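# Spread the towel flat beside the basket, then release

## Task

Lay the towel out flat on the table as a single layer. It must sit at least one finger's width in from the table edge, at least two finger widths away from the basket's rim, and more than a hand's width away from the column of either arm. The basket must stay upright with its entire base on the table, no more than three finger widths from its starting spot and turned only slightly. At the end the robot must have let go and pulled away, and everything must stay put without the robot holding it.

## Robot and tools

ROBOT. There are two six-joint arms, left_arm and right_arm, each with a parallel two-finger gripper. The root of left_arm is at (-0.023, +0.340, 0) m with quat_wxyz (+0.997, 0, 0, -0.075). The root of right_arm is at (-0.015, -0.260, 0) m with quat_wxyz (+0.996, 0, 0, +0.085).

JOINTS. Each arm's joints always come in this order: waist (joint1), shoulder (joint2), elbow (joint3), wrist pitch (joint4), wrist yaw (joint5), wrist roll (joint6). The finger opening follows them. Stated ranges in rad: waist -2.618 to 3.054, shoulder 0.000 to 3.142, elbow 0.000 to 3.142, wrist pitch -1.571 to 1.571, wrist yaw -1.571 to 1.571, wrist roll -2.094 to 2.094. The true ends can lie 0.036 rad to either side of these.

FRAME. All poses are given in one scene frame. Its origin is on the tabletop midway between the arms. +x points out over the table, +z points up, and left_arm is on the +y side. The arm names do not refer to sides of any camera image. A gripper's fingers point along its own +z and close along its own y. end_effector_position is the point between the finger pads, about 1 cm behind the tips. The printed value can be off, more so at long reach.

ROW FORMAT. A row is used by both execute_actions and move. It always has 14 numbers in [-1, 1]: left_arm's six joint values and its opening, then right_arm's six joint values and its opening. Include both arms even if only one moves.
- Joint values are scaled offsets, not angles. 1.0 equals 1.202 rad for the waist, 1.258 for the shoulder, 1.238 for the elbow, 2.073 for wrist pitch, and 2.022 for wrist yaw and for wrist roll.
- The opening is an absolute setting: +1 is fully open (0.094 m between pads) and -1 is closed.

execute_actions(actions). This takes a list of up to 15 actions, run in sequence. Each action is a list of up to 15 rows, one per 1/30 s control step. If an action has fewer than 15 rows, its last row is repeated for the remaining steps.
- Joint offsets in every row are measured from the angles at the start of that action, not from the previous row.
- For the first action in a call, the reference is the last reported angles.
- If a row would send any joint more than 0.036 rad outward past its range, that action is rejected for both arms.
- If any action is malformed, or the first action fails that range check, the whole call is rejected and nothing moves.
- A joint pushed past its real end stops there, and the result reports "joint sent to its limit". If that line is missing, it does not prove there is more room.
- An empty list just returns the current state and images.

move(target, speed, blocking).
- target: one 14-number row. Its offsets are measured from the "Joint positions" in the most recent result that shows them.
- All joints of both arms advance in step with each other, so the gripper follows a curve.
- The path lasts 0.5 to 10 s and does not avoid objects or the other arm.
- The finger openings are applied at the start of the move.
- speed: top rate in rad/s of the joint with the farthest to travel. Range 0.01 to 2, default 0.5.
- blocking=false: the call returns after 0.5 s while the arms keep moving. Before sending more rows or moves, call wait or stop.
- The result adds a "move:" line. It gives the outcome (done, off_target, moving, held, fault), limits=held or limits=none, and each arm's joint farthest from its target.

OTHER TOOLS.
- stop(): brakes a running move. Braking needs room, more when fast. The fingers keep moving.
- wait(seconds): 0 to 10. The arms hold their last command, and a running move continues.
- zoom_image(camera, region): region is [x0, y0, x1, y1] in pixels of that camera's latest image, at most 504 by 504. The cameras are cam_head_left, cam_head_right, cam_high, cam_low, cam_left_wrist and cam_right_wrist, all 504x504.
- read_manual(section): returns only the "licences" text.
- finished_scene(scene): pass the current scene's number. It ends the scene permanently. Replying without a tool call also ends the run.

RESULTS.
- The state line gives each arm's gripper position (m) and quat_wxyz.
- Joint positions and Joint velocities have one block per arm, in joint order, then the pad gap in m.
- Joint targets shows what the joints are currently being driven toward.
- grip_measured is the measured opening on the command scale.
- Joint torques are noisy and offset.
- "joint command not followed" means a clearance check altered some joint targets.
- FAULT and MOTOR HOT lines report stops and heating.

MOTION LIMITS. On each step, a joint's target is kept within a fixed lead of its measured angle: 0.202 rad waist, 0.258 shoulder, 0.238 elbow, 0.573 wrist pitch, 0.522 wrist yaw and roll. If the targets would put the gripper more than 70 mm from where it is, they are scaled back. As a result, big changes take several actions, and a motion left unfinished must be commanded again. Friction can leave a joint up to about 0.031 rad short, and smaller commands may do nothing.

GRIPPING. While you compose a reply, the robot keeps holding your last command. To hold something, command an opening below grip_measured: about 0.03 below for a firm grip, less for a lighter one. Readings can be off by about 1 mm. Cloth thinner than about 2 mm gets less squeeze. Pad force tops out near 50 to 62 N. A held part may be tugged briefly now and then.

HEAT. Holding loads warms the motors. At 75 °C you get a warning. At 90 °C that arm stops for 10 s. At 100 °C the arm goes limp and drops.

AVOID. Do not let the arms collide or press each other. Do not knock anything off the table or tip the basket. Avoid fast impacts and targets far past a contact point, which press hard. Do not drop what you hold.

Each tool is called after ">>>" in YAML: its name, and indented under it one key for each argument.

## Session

>>> execute_actions:
  actions: []

Scene clock: 0.00 s.
left_arm: end_effector_position=(+0.0468, +0.0102, +0.1336) grip_measured=+1.000 end_effector_quat_wxyz=(-0.059, +0.663, +0.745, +0.043) | right_arm: end_effector_position=(+0.4162, -0.5076, +0.3940) grip_measured=+1.000 end_effector_quat_wxyz=(-0.052, -0.564, +0.668, -0.483)
Joint names: [waist, shoulder, elbow, wrist pitch, wrist yaw, wrist roll]
Joint positions: left_arm=[-1.211  1.964  1.801 -1.554  0.     0.093  0.094] | right_arm=[-0.517  2.031  2.586 -1.212  0.524 -2.01   0.094]
Joint velocities: left_arm=[-0.027 -0.012  0.007 -0.022  0.051 -0.007  0.   ] | right_arm=[-0.007 -0.012 -0.012  0.095  0.095 -0.051  0.   ]
Joint torques (N m, as the arm reports them, + toward a larger angle): no reading
Joint targets: left_arm=[-1.211 1.964 1.801 -1.554 0.000 0.093] | right_arm=[-0.517 2.031 2.586 -1.212 0.524 -2.010]

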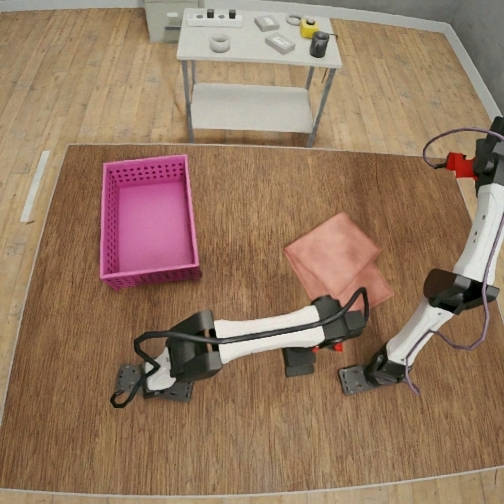

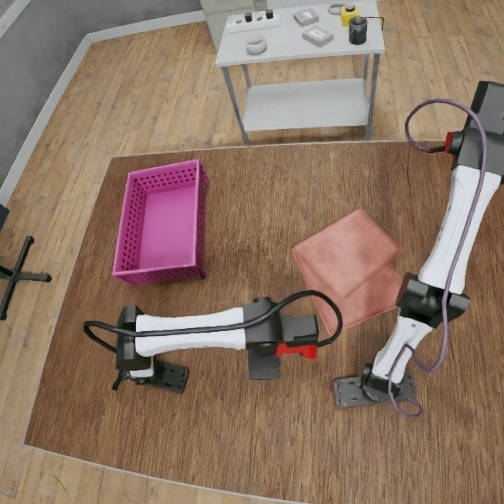

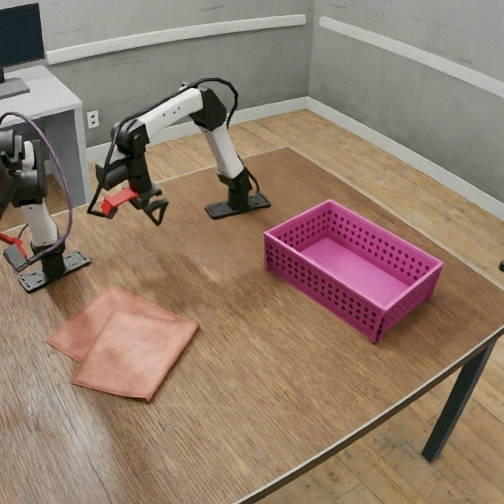

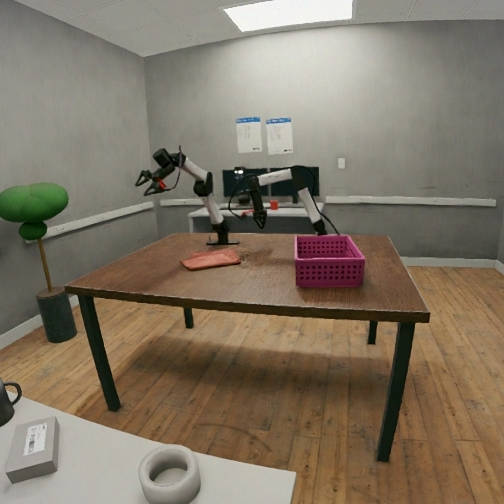

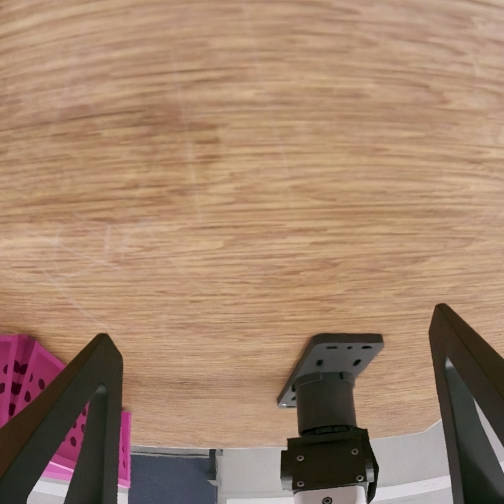

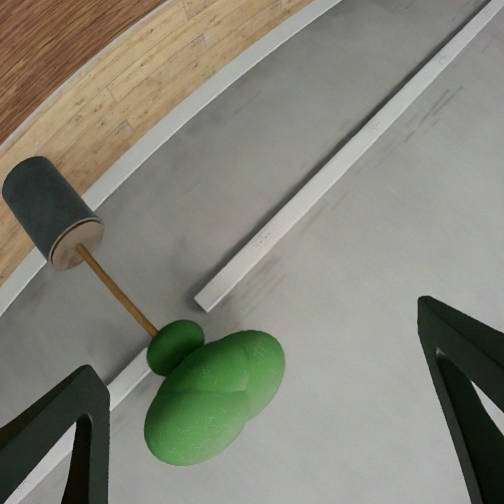

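>>> zoom_image:
  camera: "cam_head_left"
  region: [250, 180, 430, 360]

>>> zoom_image:
  camera: "cam_high"
  region: [20, 250, 240, 430]

>>> zoom_image:
  camera: "cam_head_right"
  region: [260, 190, 440, 370]

Region (250, 180, 430, 360) of cam_head_left's 504x504 image, scaled by 2.800, with more detail than that image has.

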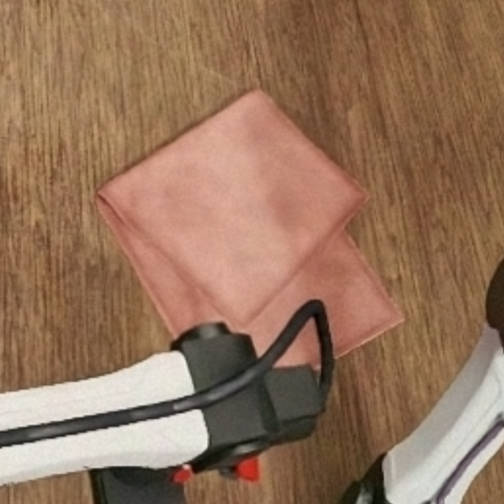

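Region (20, 250, 240, 430) of cam_high's 504x504 image, scaled by 2.291, with more detail than that image has; it fills the top 412 rows of this view, and the rest is white.

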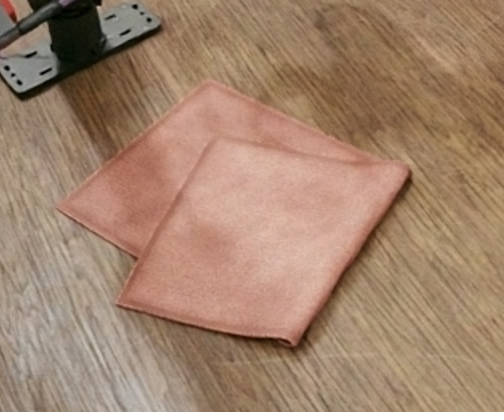

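Region (260, 190, 440, 370) of cam_head_right's 504x504 image, scaled by 2.800, with more detail than that image has.

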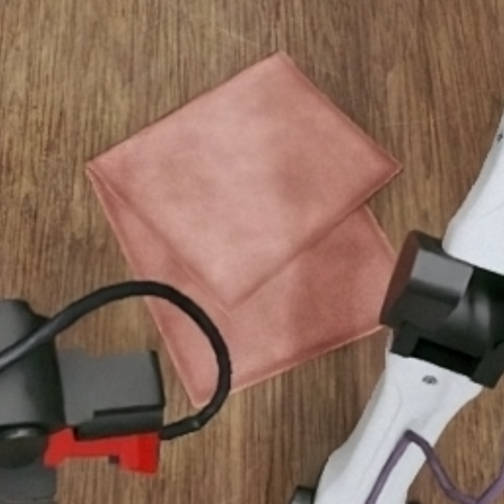

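>>> move:
  target: [0.58, -0.556, -0.46, 0.18, 0, 0, 1, 0.0915, -0.358, -1.0, 0.11, -0.265, 0.676, -0.15]
  speed: 1.0

Scene clock: 16.80 s.
left_arm: end_effector_position=(+0.1923, +0.1677, +0.1904) grip_measured=+1.000 end_effector_quat_wxyz=(+0.170, +0.368, +0.913, -0.051) | right_arm: end_effector_position=(+0.3336, -0.3472, +0.1466) grip_measured=-0.147 end_effector_quat_wxyz=(+0.151, -0.200, +0.966, -0.071)
Joint names: [waist, shoulder, elbow, wrist pitch, wrist yaw, wrist roll]
Joint positions: left_arm=[-0.523  1.278  1.256 -1.193  0.     0.093  0.094] | right_arm=[-0.416  1.596  1.362 -1.001 -0.003 -0.654  0.04 ]
Joint velocities: left_arm=[ 0.002 -0.007 -0.007 -0.037 -0.037 -0.037  0.   ] | right_arm=[-0.002 -0.007 -0.002 -0.022 -0.051  0.007 -0.001]
Joint torques (N m, as the arm reports them, + toward a larger angle): left_arm=[ 0.62 -7.03  5.74  1.13  0.12 -0.03] | right_arm=[ 0.92 -7.33  5.81  1.13 -0.12  0.11]
Joint targets: left_arm=[-0.514 1.264 1.232 -1.181 0.000 0.093] | right_arm=[-0.407 1.580 1.347 -0.984 -0.011 -0.644]
move: off_target (left_arm); limits=none; left_arm: farthest joint: the elbow, 0.024 radians from its target (0.570 radians at the start); right_arm: farthest joint: the wrist pitch, 0.017 radians from its target (0.228 radians at the start)

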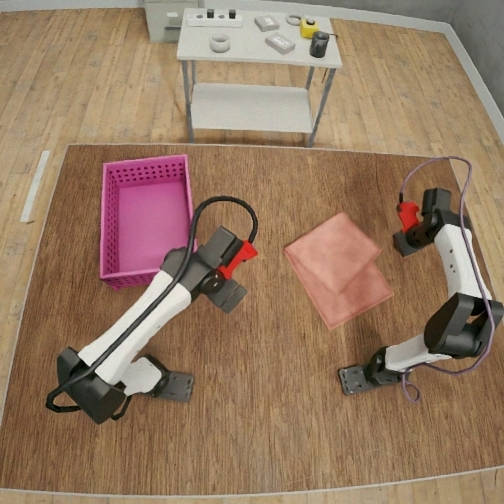

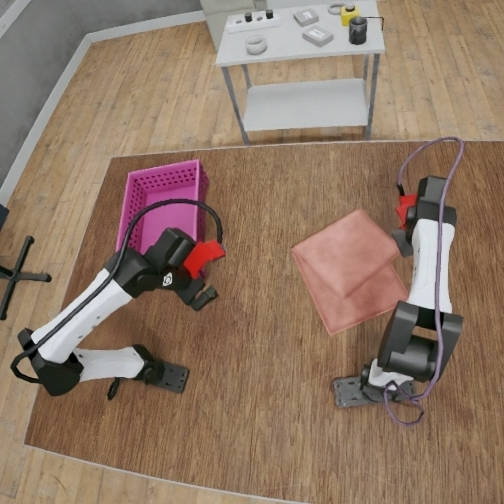

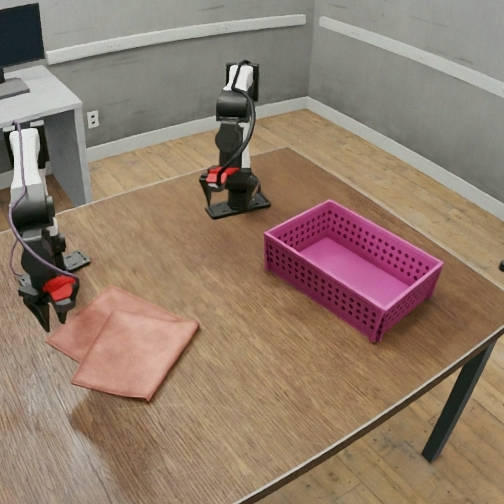

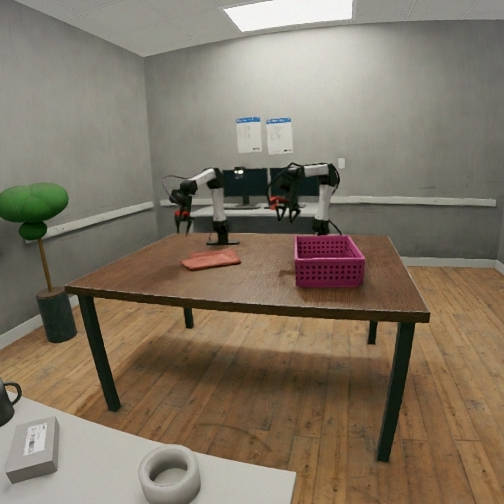

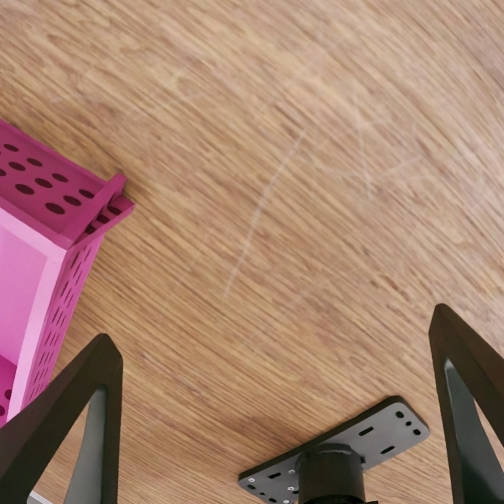

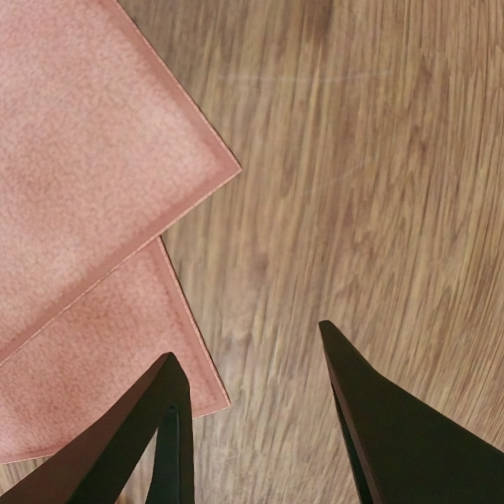

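>>> move:
  target: [0, 0, 0, 0, 0, 0, 1, 0, 0, -0.285, 0, 0, 0, -0.15]
  speed: 0.6

Scene clock: 18.10 s.
left_arm: end_effector_position=(+0.1923, +0.1677, +0.1904) grip_measured=+1.000 end_effector_quat_wxyz=(+0.170, +0.368, +0.913, -0.051) | right_arm: end_effector_position=(+0.2400, -0.3235, +0.0487) grip_measured=-0.147 end_effector_quat_wxyz=(-0.002, -0.202, +0.979, +0.003)
Joint names: [waist, shoulder, elbow, wrist pitch, wrist yaw, wrist roll]
Joint positions: left_arm=[-0.523  1.278  1.256 -1.193  0.     0.093  0.094] | right_arm=[-0.416  1.596  1.022 -1.003 -0.003 -0.654  0.04 ]
Joint velocities: left_arm=[-0.007 -0.002 -0.007  0.051  0.051  0.022  0.   ] | right_arm=[ 0.022 -0.002  0.002 -0.051  0.037 -0.022 -0.   ]
Joint torques (N m, as the arm reports them, + toward a larger angle): left_arm=[-0.12 -5.81  7.75  1.02  0.17 -0.02] | right_arm=[ 0.17 -5.5   5.1   0.37  0.   -0.01]
Joint targets: left_arm=[-0.523 1.278 1.256 -1.193 0.000 0.093] | right_arm=[-0.416 1.596 1.009 -1.001 -0.003 -0.654]
move: done; limits=none; left_arm: farthest joint: the waist, 0.000 radians from its target (0.000 radians at the start); right_arm: farthest joint: the elbow, 0.012 radians from its target (0.353 radians at the start)

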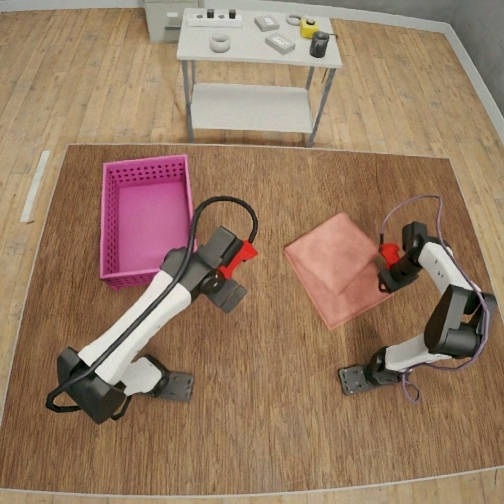

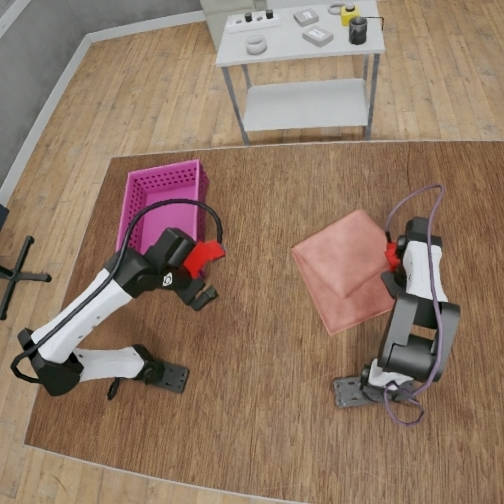

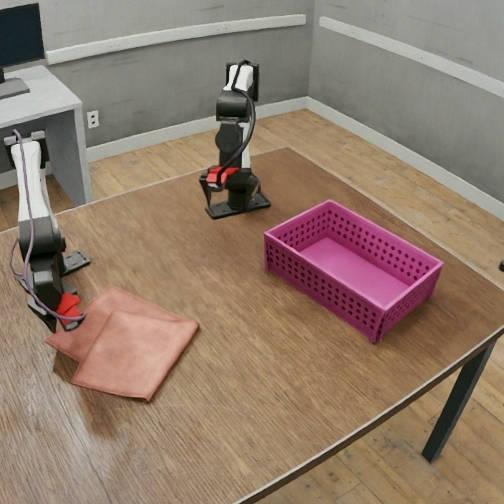

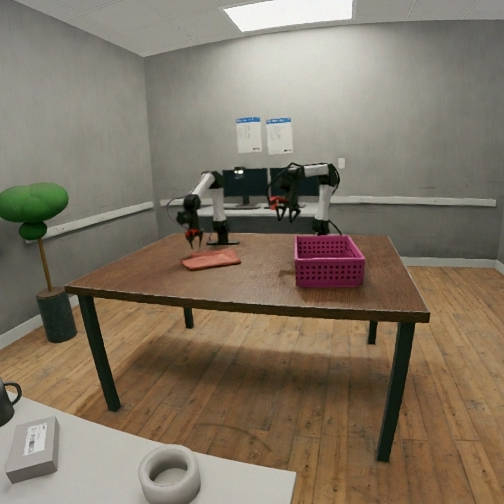

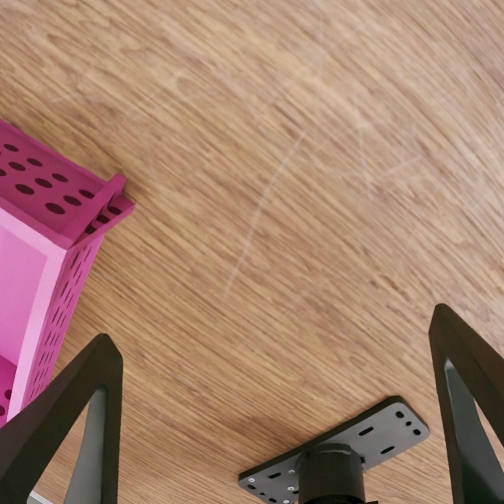

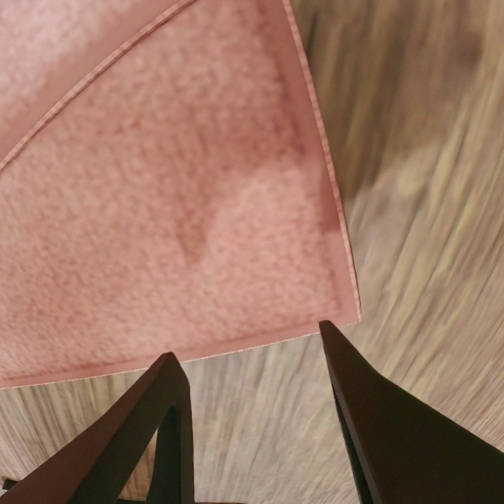

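>>> move:
  target: [0, 0, 0, 0, 0, 0, 1, 0, 0.0535, -0.096, 0.0873, 0, 0, -0.15]
  speed: 0.25

Scene clock: 19.70 s.
left_arm: end_effector_position=(+0.1923, +0.1677, +0.1904) grip_measured=+1.000 end_effector_quat_wxyz=(+0.170, +0.368, +0.913, -0.051) | right_arm: end_effector_position=(+0.2371, -0.3228, +0.0173) grip_measured=-0.147 end_effector_quat_wxyz=(-0.005, -0.202, +0.979, +0.004)
Joint names: [waist, shoulder, elbow, wrist pitch, wrist yaw, wrist roll]
Joint positions: left_arm=[-0.523  1.278  1.256 -1.193  0.     0.093  0.094] | right_arm=[-0.416  1.639  0.932 -0.875 -0.003 -0.654  0.04 ]
Joint velocities: left_arm=[ 0.007  0.007 -0.012  0.022 -0.007  0.037  0.   ] | right_arm=[ 0.002  0.002  0.012  0.051  0.066  0.007 -0.   ]
Joint torques (N m, as the arm reports them, + toward a larger angle): left_arm=[-0.15 -5.79  7.79  1.01  0.14 -0.05] | right_arm=[ 0.17 -3.79  3.5   0.79 -0.01 -0.01]
Joint targets: left_arm=[-0.523 1.278 1.256 -1.193 0.000 0.093] | right_arm=[-0.416 1.663 0.903 -0.822 -0.003 -0.654]
move: off_target (right_arm); limits=none; left_arm: farthest joint: the waist, 0.000 radians from its target (0.000 radians at the start); right_arm: farthest joint: the wrist pitch, 0.053 radians from its target (0.181 radians at the start)

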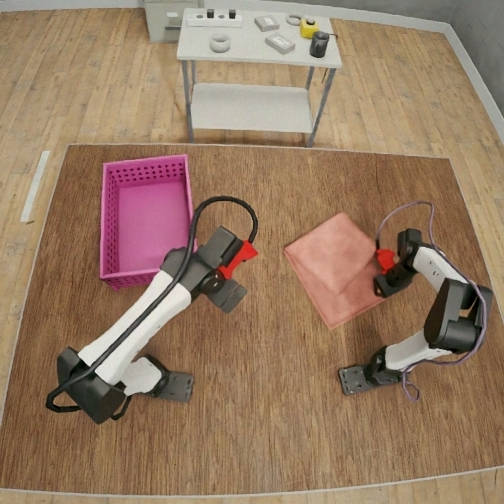

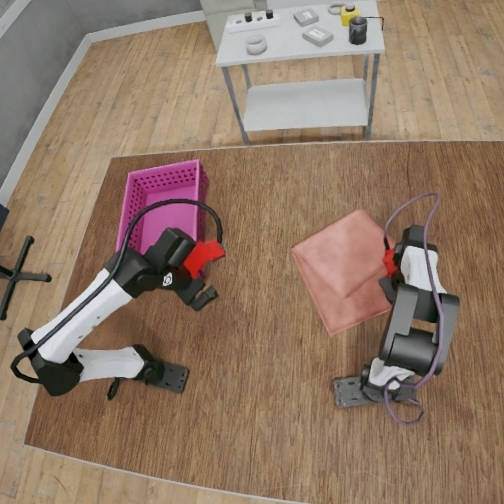

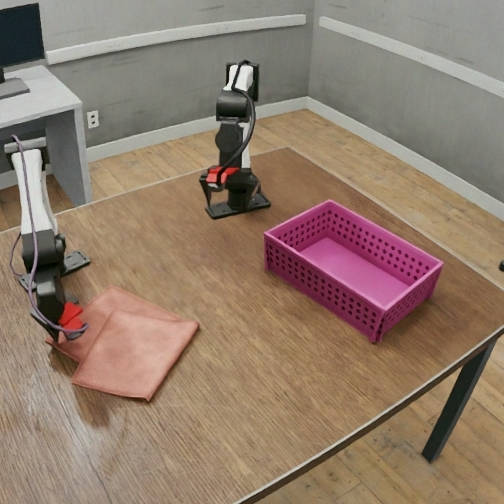

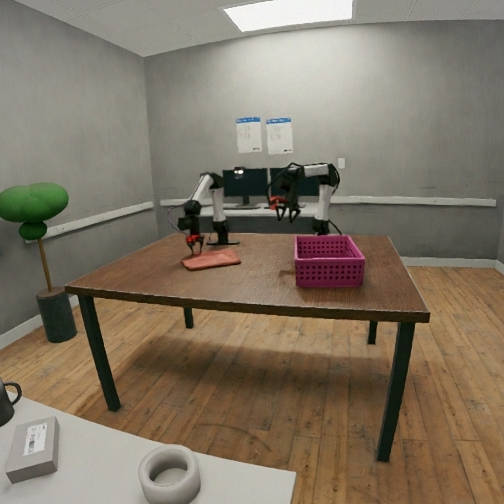

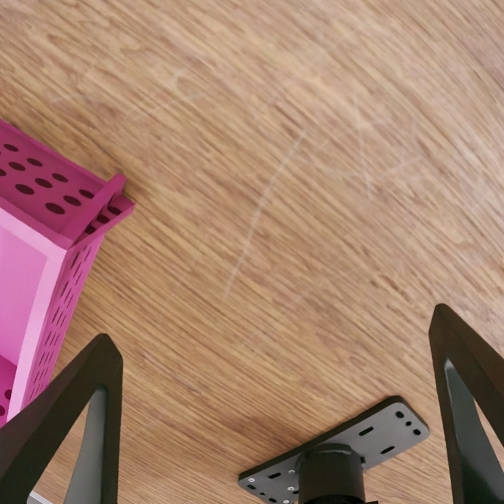

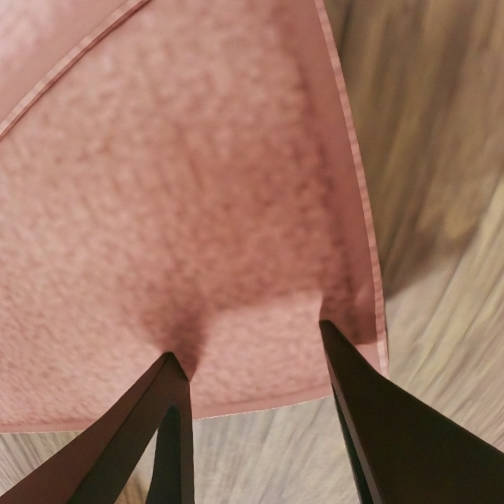

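In contact. Closing the gripper.

>>> execute_actions:
  actions:
    - [[0, 0, 0, 0, 0, 0, 1, 0, 0.02, -0.028, 0.01, 0, 0, -0.5]]
    - [[0, 0, 0, 0, 0, 0, 1, 0, 0.02, -0.028, 0.01, 0, 0, -1]]
    - [[0, 0, 0, 0, 0, 0, 1, 0, 0.02, -0.025, 0.0, 0, 0, -1]]

Scene clock: 21.47 s.
left_arm: end_effector_position=(+0.1923, +0.1677, +0.1904) grip_measured=+1.000 end_effector_quat_wxyz=(+0.170, +0.368, +0.913, -0.051) | right_arm: end_effector_position=(+0.2385, -0.3242, +0.0173) grip_measured=-0.960 end_effector_quat_wxyz=(-0.003, -0.202, +0.979, -0.000)
Joint names: [waist, shoulder, elbow, wrist pitch, wrist yaw, wrist roll]
Joint positions: left_arm=[-0.523  1.278  1.256 -1.193  0.     0.093  0.094] | right_arm=[-0.416  1.639  0.932 -0.868  0.003 -0.654  0.002]
Joint velocities: left_arm=[-0.002 -0.017  0.002 -0.037  0.037 -0.007  0.   ] | right_arm=[-0.007 -0.002 -0.012 -0.051 -0.022  0.066  0.001]
Joint torques (N m, as the arm reports them, + toward a larger angle): left_arm=[-0.16 -5.8   7.72  1.    0.13 -0.02] | right_arm=[ 0.15 -3.75  3.35  0.37  0.    0.  ]
Joint targets: left_arm=[-0.523 1.278 1.256 -1.193 0.000 0.093] | right_arm=[-0.416 1.665 0.901 -0.868 0.003 -0.654]

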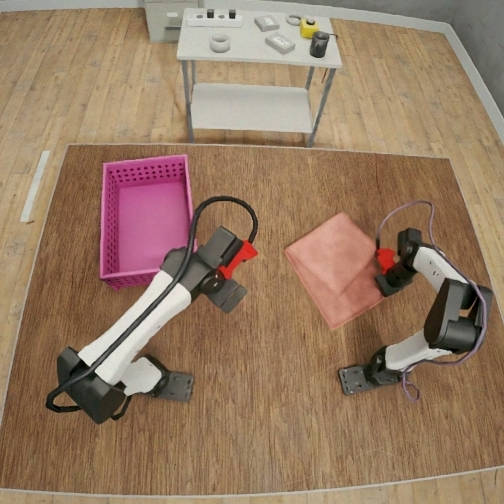

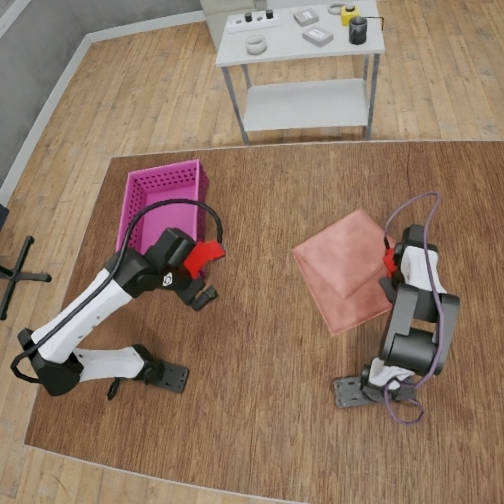

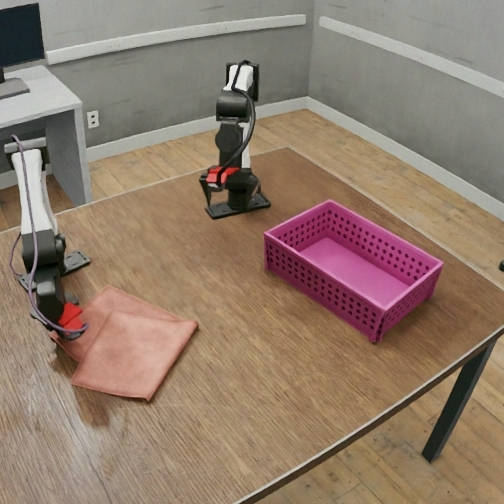

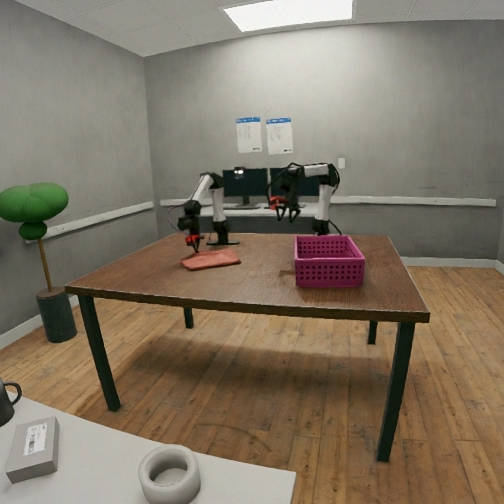

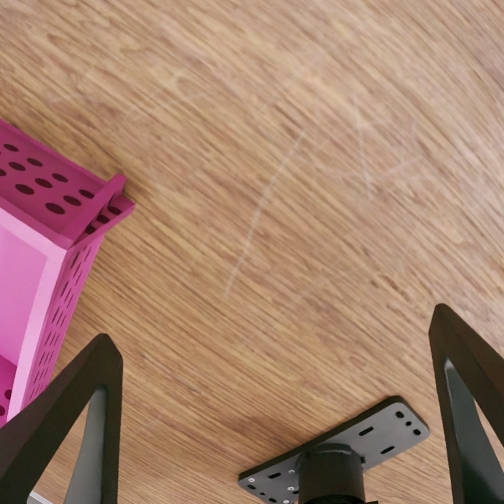

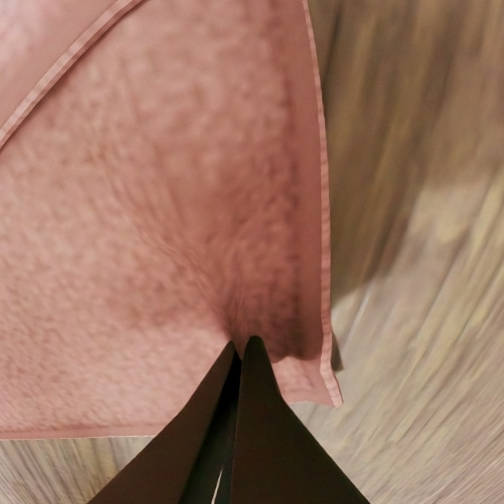

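>>> execute_actions:
  actions: []

Scene clock: 23.23 s.
left_arm: end_effector_position=(+0.1923, +0.1677, +0.1904) grip_measured=+1.000 end_effector_quat_wxyz=(+0.170, +0.368, +0.913, -0.051) | right_arm: end_effector_position=(+0.2385, -0.3242, +0.0173) grip_measured=-0.960 end_effector_quat_wxyz=(-0.003, -0.202, +0.979, -0.000)
Joint names: [waist, shoulder, elbow, wrist pitch, wrist yaw, wrist roll]
Joint positions: left_arm=[-0.523  1.278  1.256 -1.193  0.     0.093  0.094] | right_arm=[-0.416  1.639  0.932 -0.868  0.003 -0.654  0.002]
Joint velocities: left_arm=[-0.007 -0.007 -0.022  0.037  0.051  0.066  0.   ] | right_arm=[ 0.012 -0.017  0.007 -0.022 -0.007 -0.037 -0.   ]
Joint torques (N m, as the arm reports them, + toward a larger angle): left_arm=[-0.16 -5.86  7.79  1.    0.14 -0.06] | right_arm=[ 0.17 -3.75  3.39  0.38 -0.01  0.  ]
Joint targets: left_arm=[-0.523 1.278 1.256 -1.193 0.000 0.093] | right_arm=[-0.416 1.665 0.901 -0.868 0.003 -0.654]

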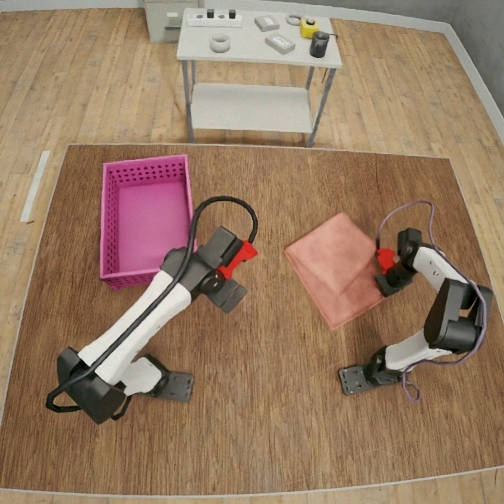

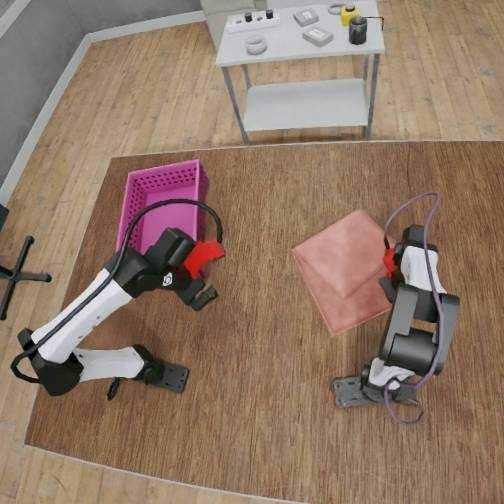

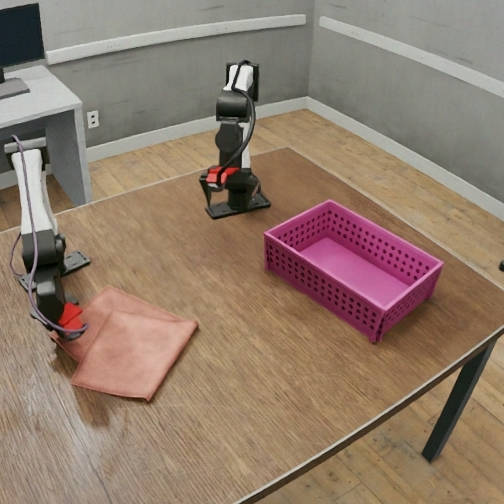

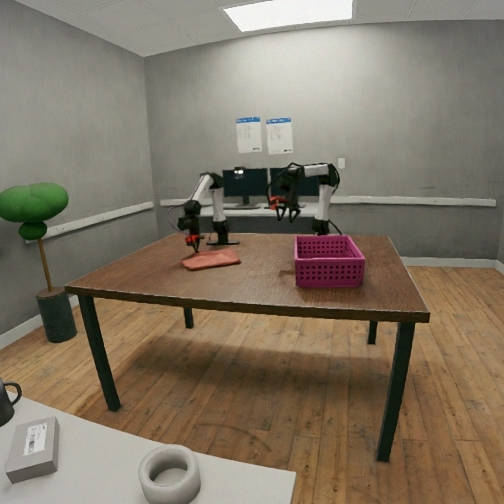

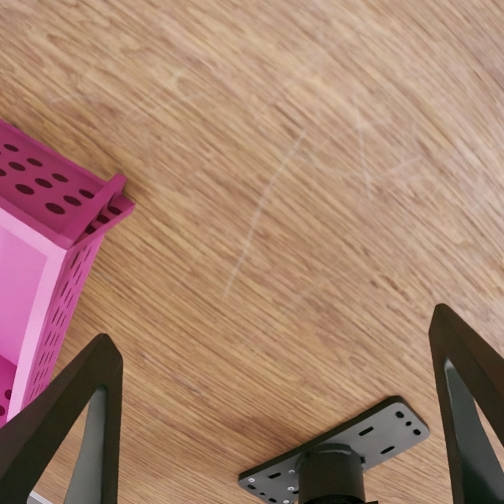

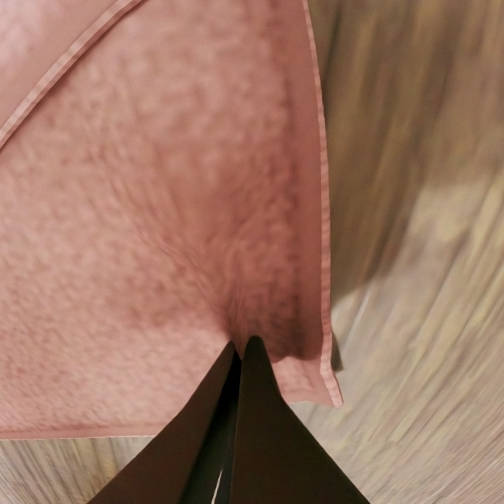

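>>> move:
  target: [0,0,0,0,0,0,1, -0.320,0.219,0.374,-0.0907,0,-0.31,-1]
  speed: 0.35

Scene clock: 29.17 s.
left_arm: end_effector_position=(+0.1923, +0.1677, +0.1904) grip_measured=+1.000 end_effector_quat_wxyz=(+0.170, +0.368, +0.913, -0.051) | right_arm: end_effector_position=(+0.2680, -0.4649, +0.0479) grip_measured=-0.960 end_effector_quat_wxyz=(+0.002, -0.317, +0.948, -0.005)
Joint names: [waist, shoulder, elbow, wrist pitch, wrist yaw, wrist roll]
Joint positions: left_arm=[-0.523  1.278  1.256 -1.193  0.     0.093  0.094] | right_arm=[-0.795  1.898  1.377 -1.04   0.003 -1.27   0.002]
Joint velocities: left_arm=[-0.027 -0.002 -0.022  0.007  0.007 -0.007  0.   ] | right_arm=[ 0.007  0.022  0.002 -0.037  0.022  0.007 -0.   ]
Joint torques (N m, as the arm reports them, + toward a larger angle): left_arm=[-0.22 -5.8   7.81  1.01  0.15 -0.03] | right_arm=[-0.35 -6.85  7.35  0.24 -0.04 -0.13]
Joint targets: left_arm=[-0.523 1.278 1.256 -1.193 0.000 0.093] | right_arm=[-0.801 1.915 1.394 -1.056 0.003 -1.281]
move: done; limits=none; left_arm: farthest joint: the waist, 0.000 radians from its target (0.000 radians at the start); right_arm: farthest joint: the elbow, 0.018 radians from its target (0.463 radians at the start)

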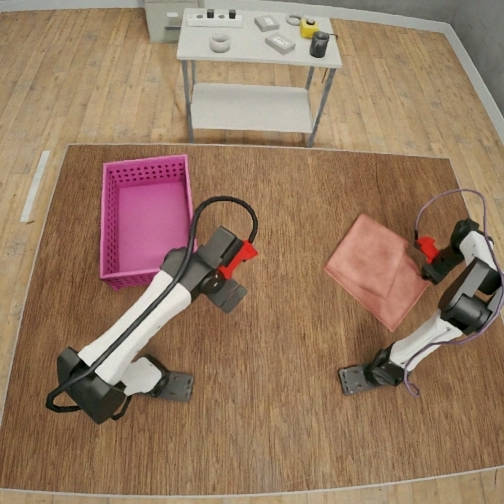

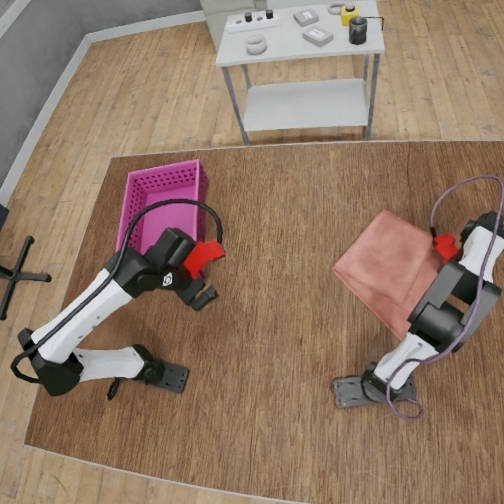

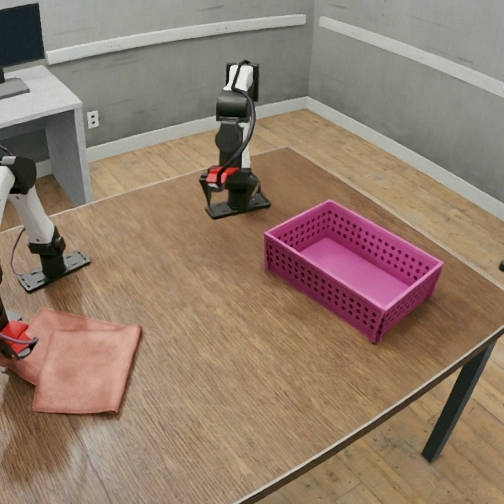

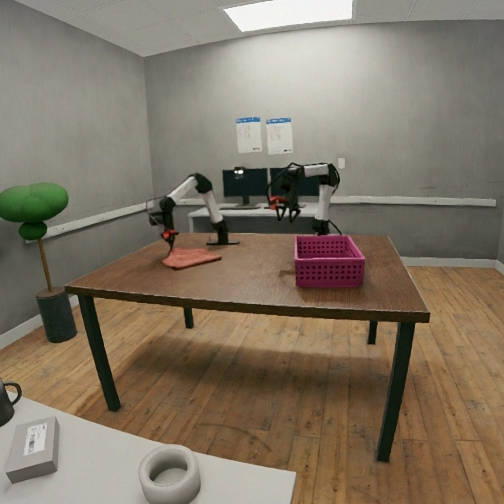

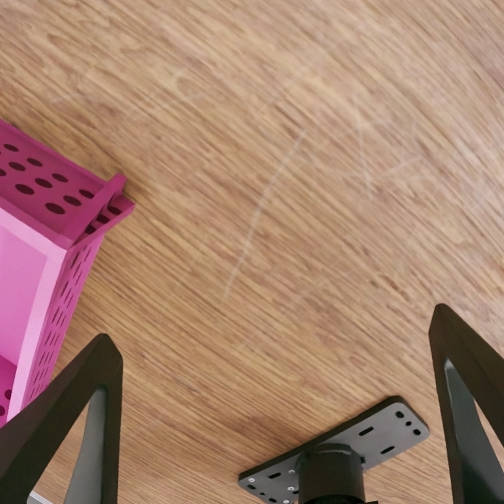

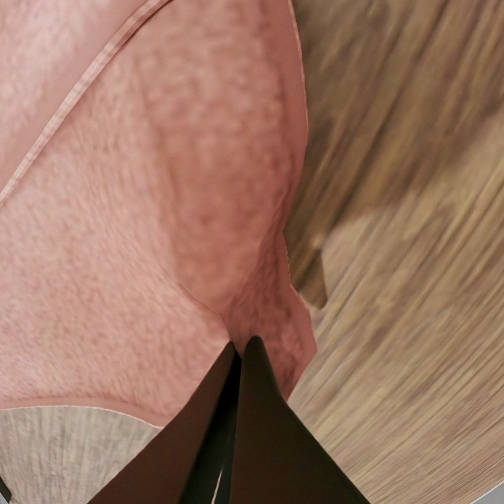

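>>> move:
  target: [0,0,0,0,0,0,1, 0.180,0.366,0.563,-0.017,0,-0.31,-1]
  speed: 0.35

Scene clock: 32.67 s.
left_arm: end_effector_position=(+0.1923, +0.1677, +0.1904) grip_measured=+1.000 end_effector_quat_wxyz=(+0.170, +0.368, +0.913, -0.051) | right_arm: end_effector_position=(+0.4522, -0.4665, +0.0524) grip_measured=-0.960 end_effector_quat_wxyz=(+0.045, -0.667, +0.736, -0.104)
Joint names: [waist, shoulder, elbow, wrist pitch, wrist yaw, wrist roll]
Joint positions: left_arm=[-0.523  1.278  1.256 -1.193  0.     0.093  0.094] | right_arm=[-0.585  2.341  2.058 -1.06   0.003 -1.887  0.002]
Joint velocities: left_arm=[ 0.007 -0.007  0.007 -0.037  0.081  0.022  0.   ] | right_arm=[ 0.017 -0.012 -0.007  0.051 -0.007  0.051 -0.001]
Joint torques (N m, as the arm reports them, + toward a larger angle): left_arm=[-0.25 -5.83  7.71  1.02  0.13  0.01] | right_arm=[  0.71 -10.72   7.89   0.59  -0.05  -0.1 ]
Joint targets: left_arm=[-0.523 1.278 1.256 -1.193 0.000 0.093] | right_arm=[-0.578 2.358 2.075 -1.075 0.003 -1.897]
move: done; limits=none; left_arm: farthest joint: the waist, 0.000 radians from its target (0.000 radians at the start); right_arm: farthest joint: the shoulder, 0.017 radians from its target (0.461 radians at the start)

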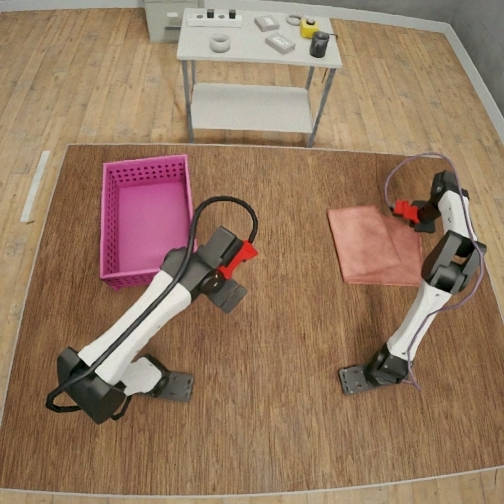

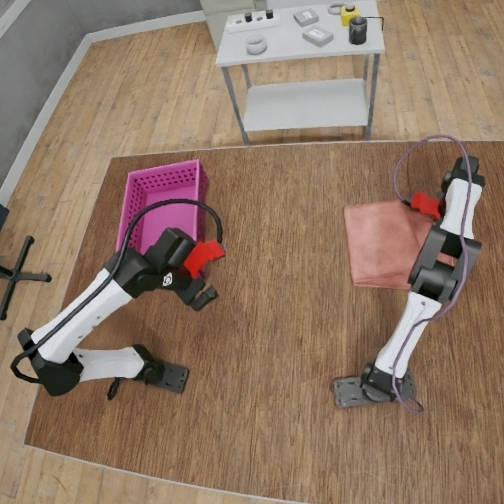

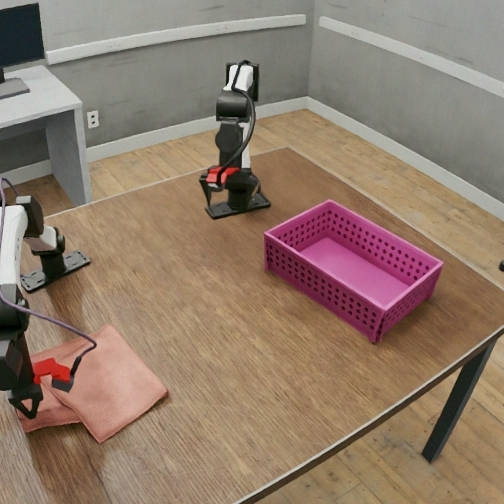

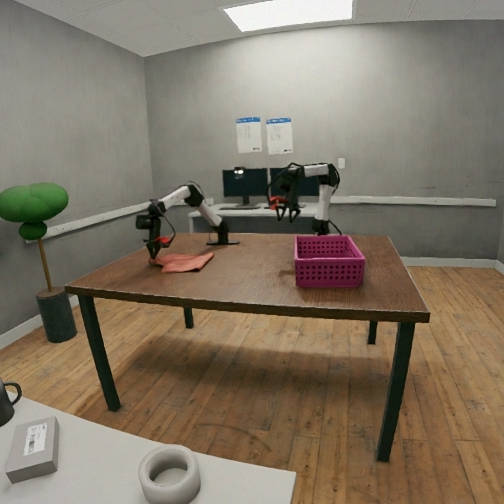

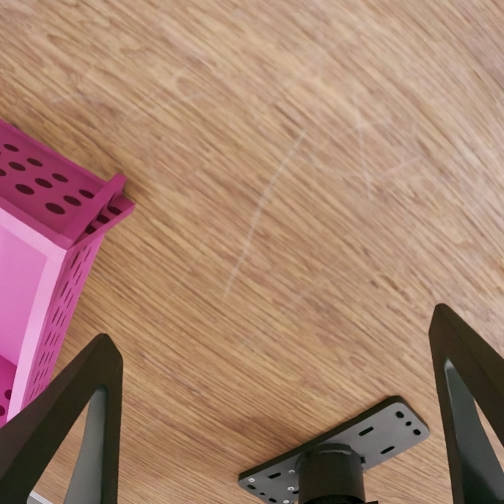

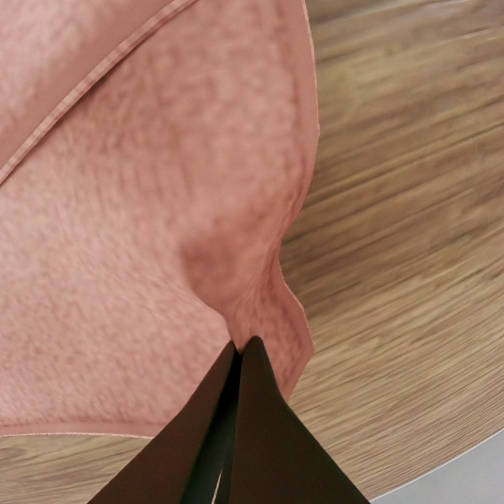

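>>> execute_actions:
  actions:
    - [[0,0,0,0,0,0,1,-0.02,0.01,0,0,0,0,-1],[0,0,0,0,0,0,1,-0.03,0.015,0,0,0,0,-1],[0,0,0,0,0,0,1,-0.04,0.02,0,0,0,0,-1],[0,0,0,0,0,0,1,-0.05,0.025,0,0,0,0,-1],[0,0,0,0,0,0,1,-0.06,0.03,0,0,0,0,-1],[0,0,0,0,0,0,1,-0.068,0.035,0,0,0,0,-1],[0,0,0,0,0,0,1,-0.075,0.04,0,0,0,0,-1],[0,0,0,0,0,0,1,-0.08,0.04,0,0,0,0,-1],[0,0,0,0,0,0,1,-0.085,0.04,0,0,0,0,-1]]
    - [[0,0,0,0,0,0,1,0,0,0,0,0,0,-0.15]]
    - [[0,0,0,0,0,0,1,0,-0.03,0,0,0,0,-0.15],[0,0,0,0,0,0,1,0,-0.05,0,0,0,0,-0.15],[0,0,0,0,0,0,1,0,-0.07,0,0,0,0,-0.15],[0,0,0,0,0,0,1,0,-0.09,0,0,0,0,-0.15],[0,0,0,0,0,0,1,0,-0.11,0,0,0,0,-0.15],[0,0,0,0,0,0,1,0,-0.13,0,0,0,0,-0.15],[0,0,0,0,0,0,1,0,-0.15,0,0,0,0,-0.15]]

Scene clock: 34.97 s.
left_arm: end_effector_position=(+0.1923, +0.1677, +0.1904) grip_measured=+1.000 end_effector_quat_wxyz=(+0.170, +0.368, +0.913, -0.051) | right_arm: end_effector_position=(+0.4304, -0.5173, +0.1370) grip_measured=-0.153 end_effector_quat_wxyz=(+0.070, -0.618, +0.761, -0.186)
Joint names: [waist, shoulder, elbow, wrist pitch, wrist yaw, wrist roll]
Joint positions: left_arm=[-0.523  1.278  1.256 -1.193  0.     0.093  0.094] | right_arm=[-0.693  2.17   2.058 -1.058  0.003 -1.888  0.04 ]
Joint velocities: left_arm=[-0.002 -0.002 -0.022  0.022 -0.051  0.022  0.   ] | right_arm=[-0.007  0.09   0.002 -0.007 -0.007  0.007 -0.   ]
Joint torques (N m, as the arm reports them, + toward a larger angle): left_arm=[-0.14 -5.91  7.85  1.02  0.1  -0.04] | right_arm=[ 0.15 -9.9   6.87  1.   -0.04  0.03]
Joint targets: left_arm=[-0.523 1.278 1.256 -1.193 0.000 0.093] | right_arm=[-0.693 2.193 2.058 -1.060 0.003 -1.888]

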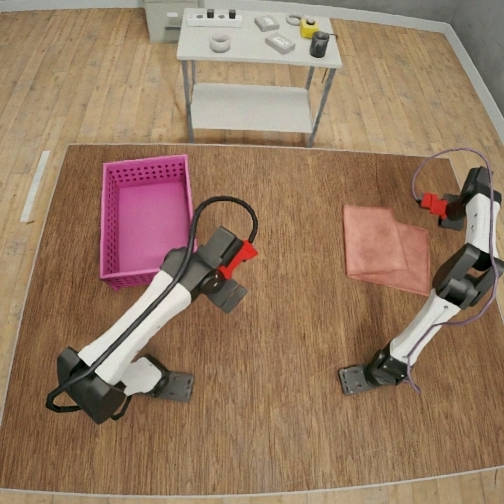

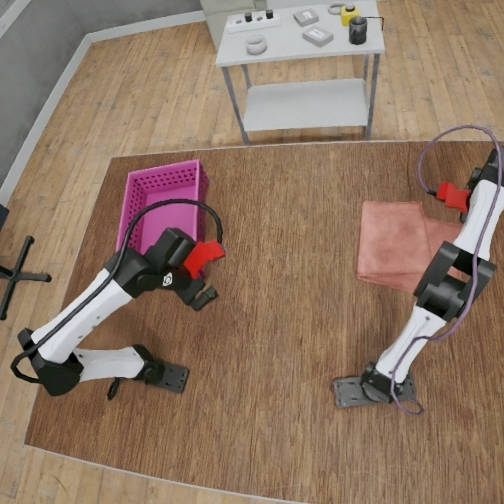

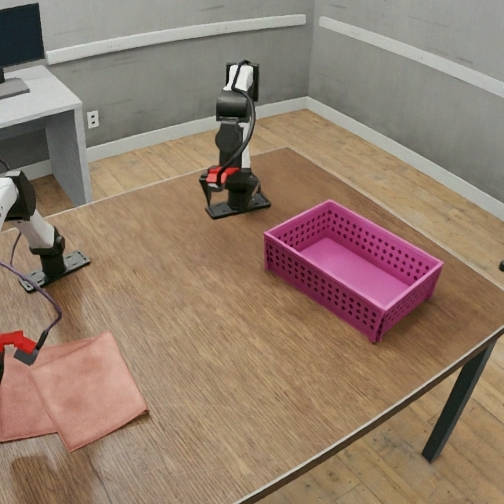

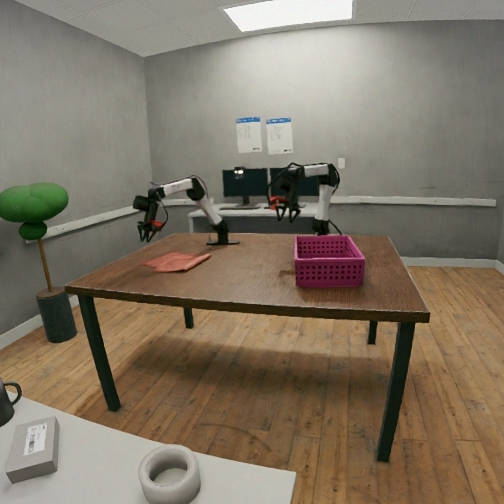

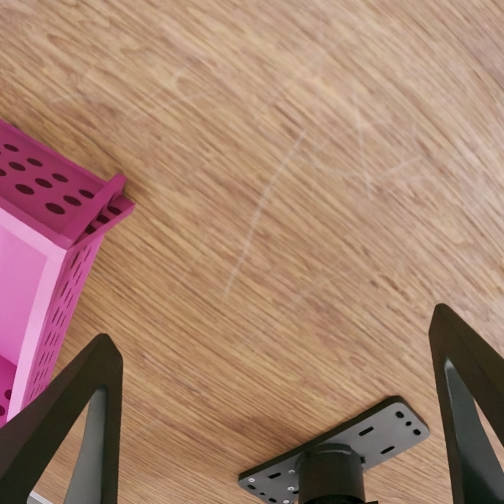

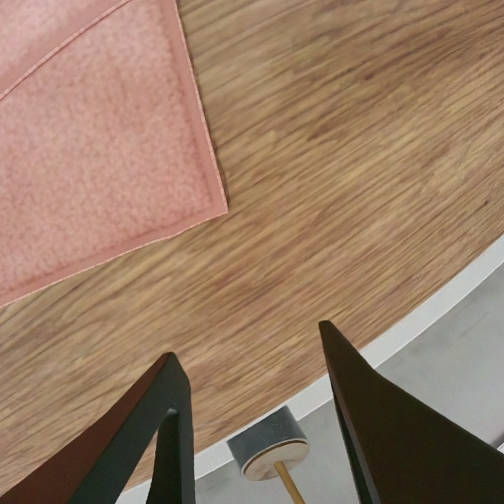

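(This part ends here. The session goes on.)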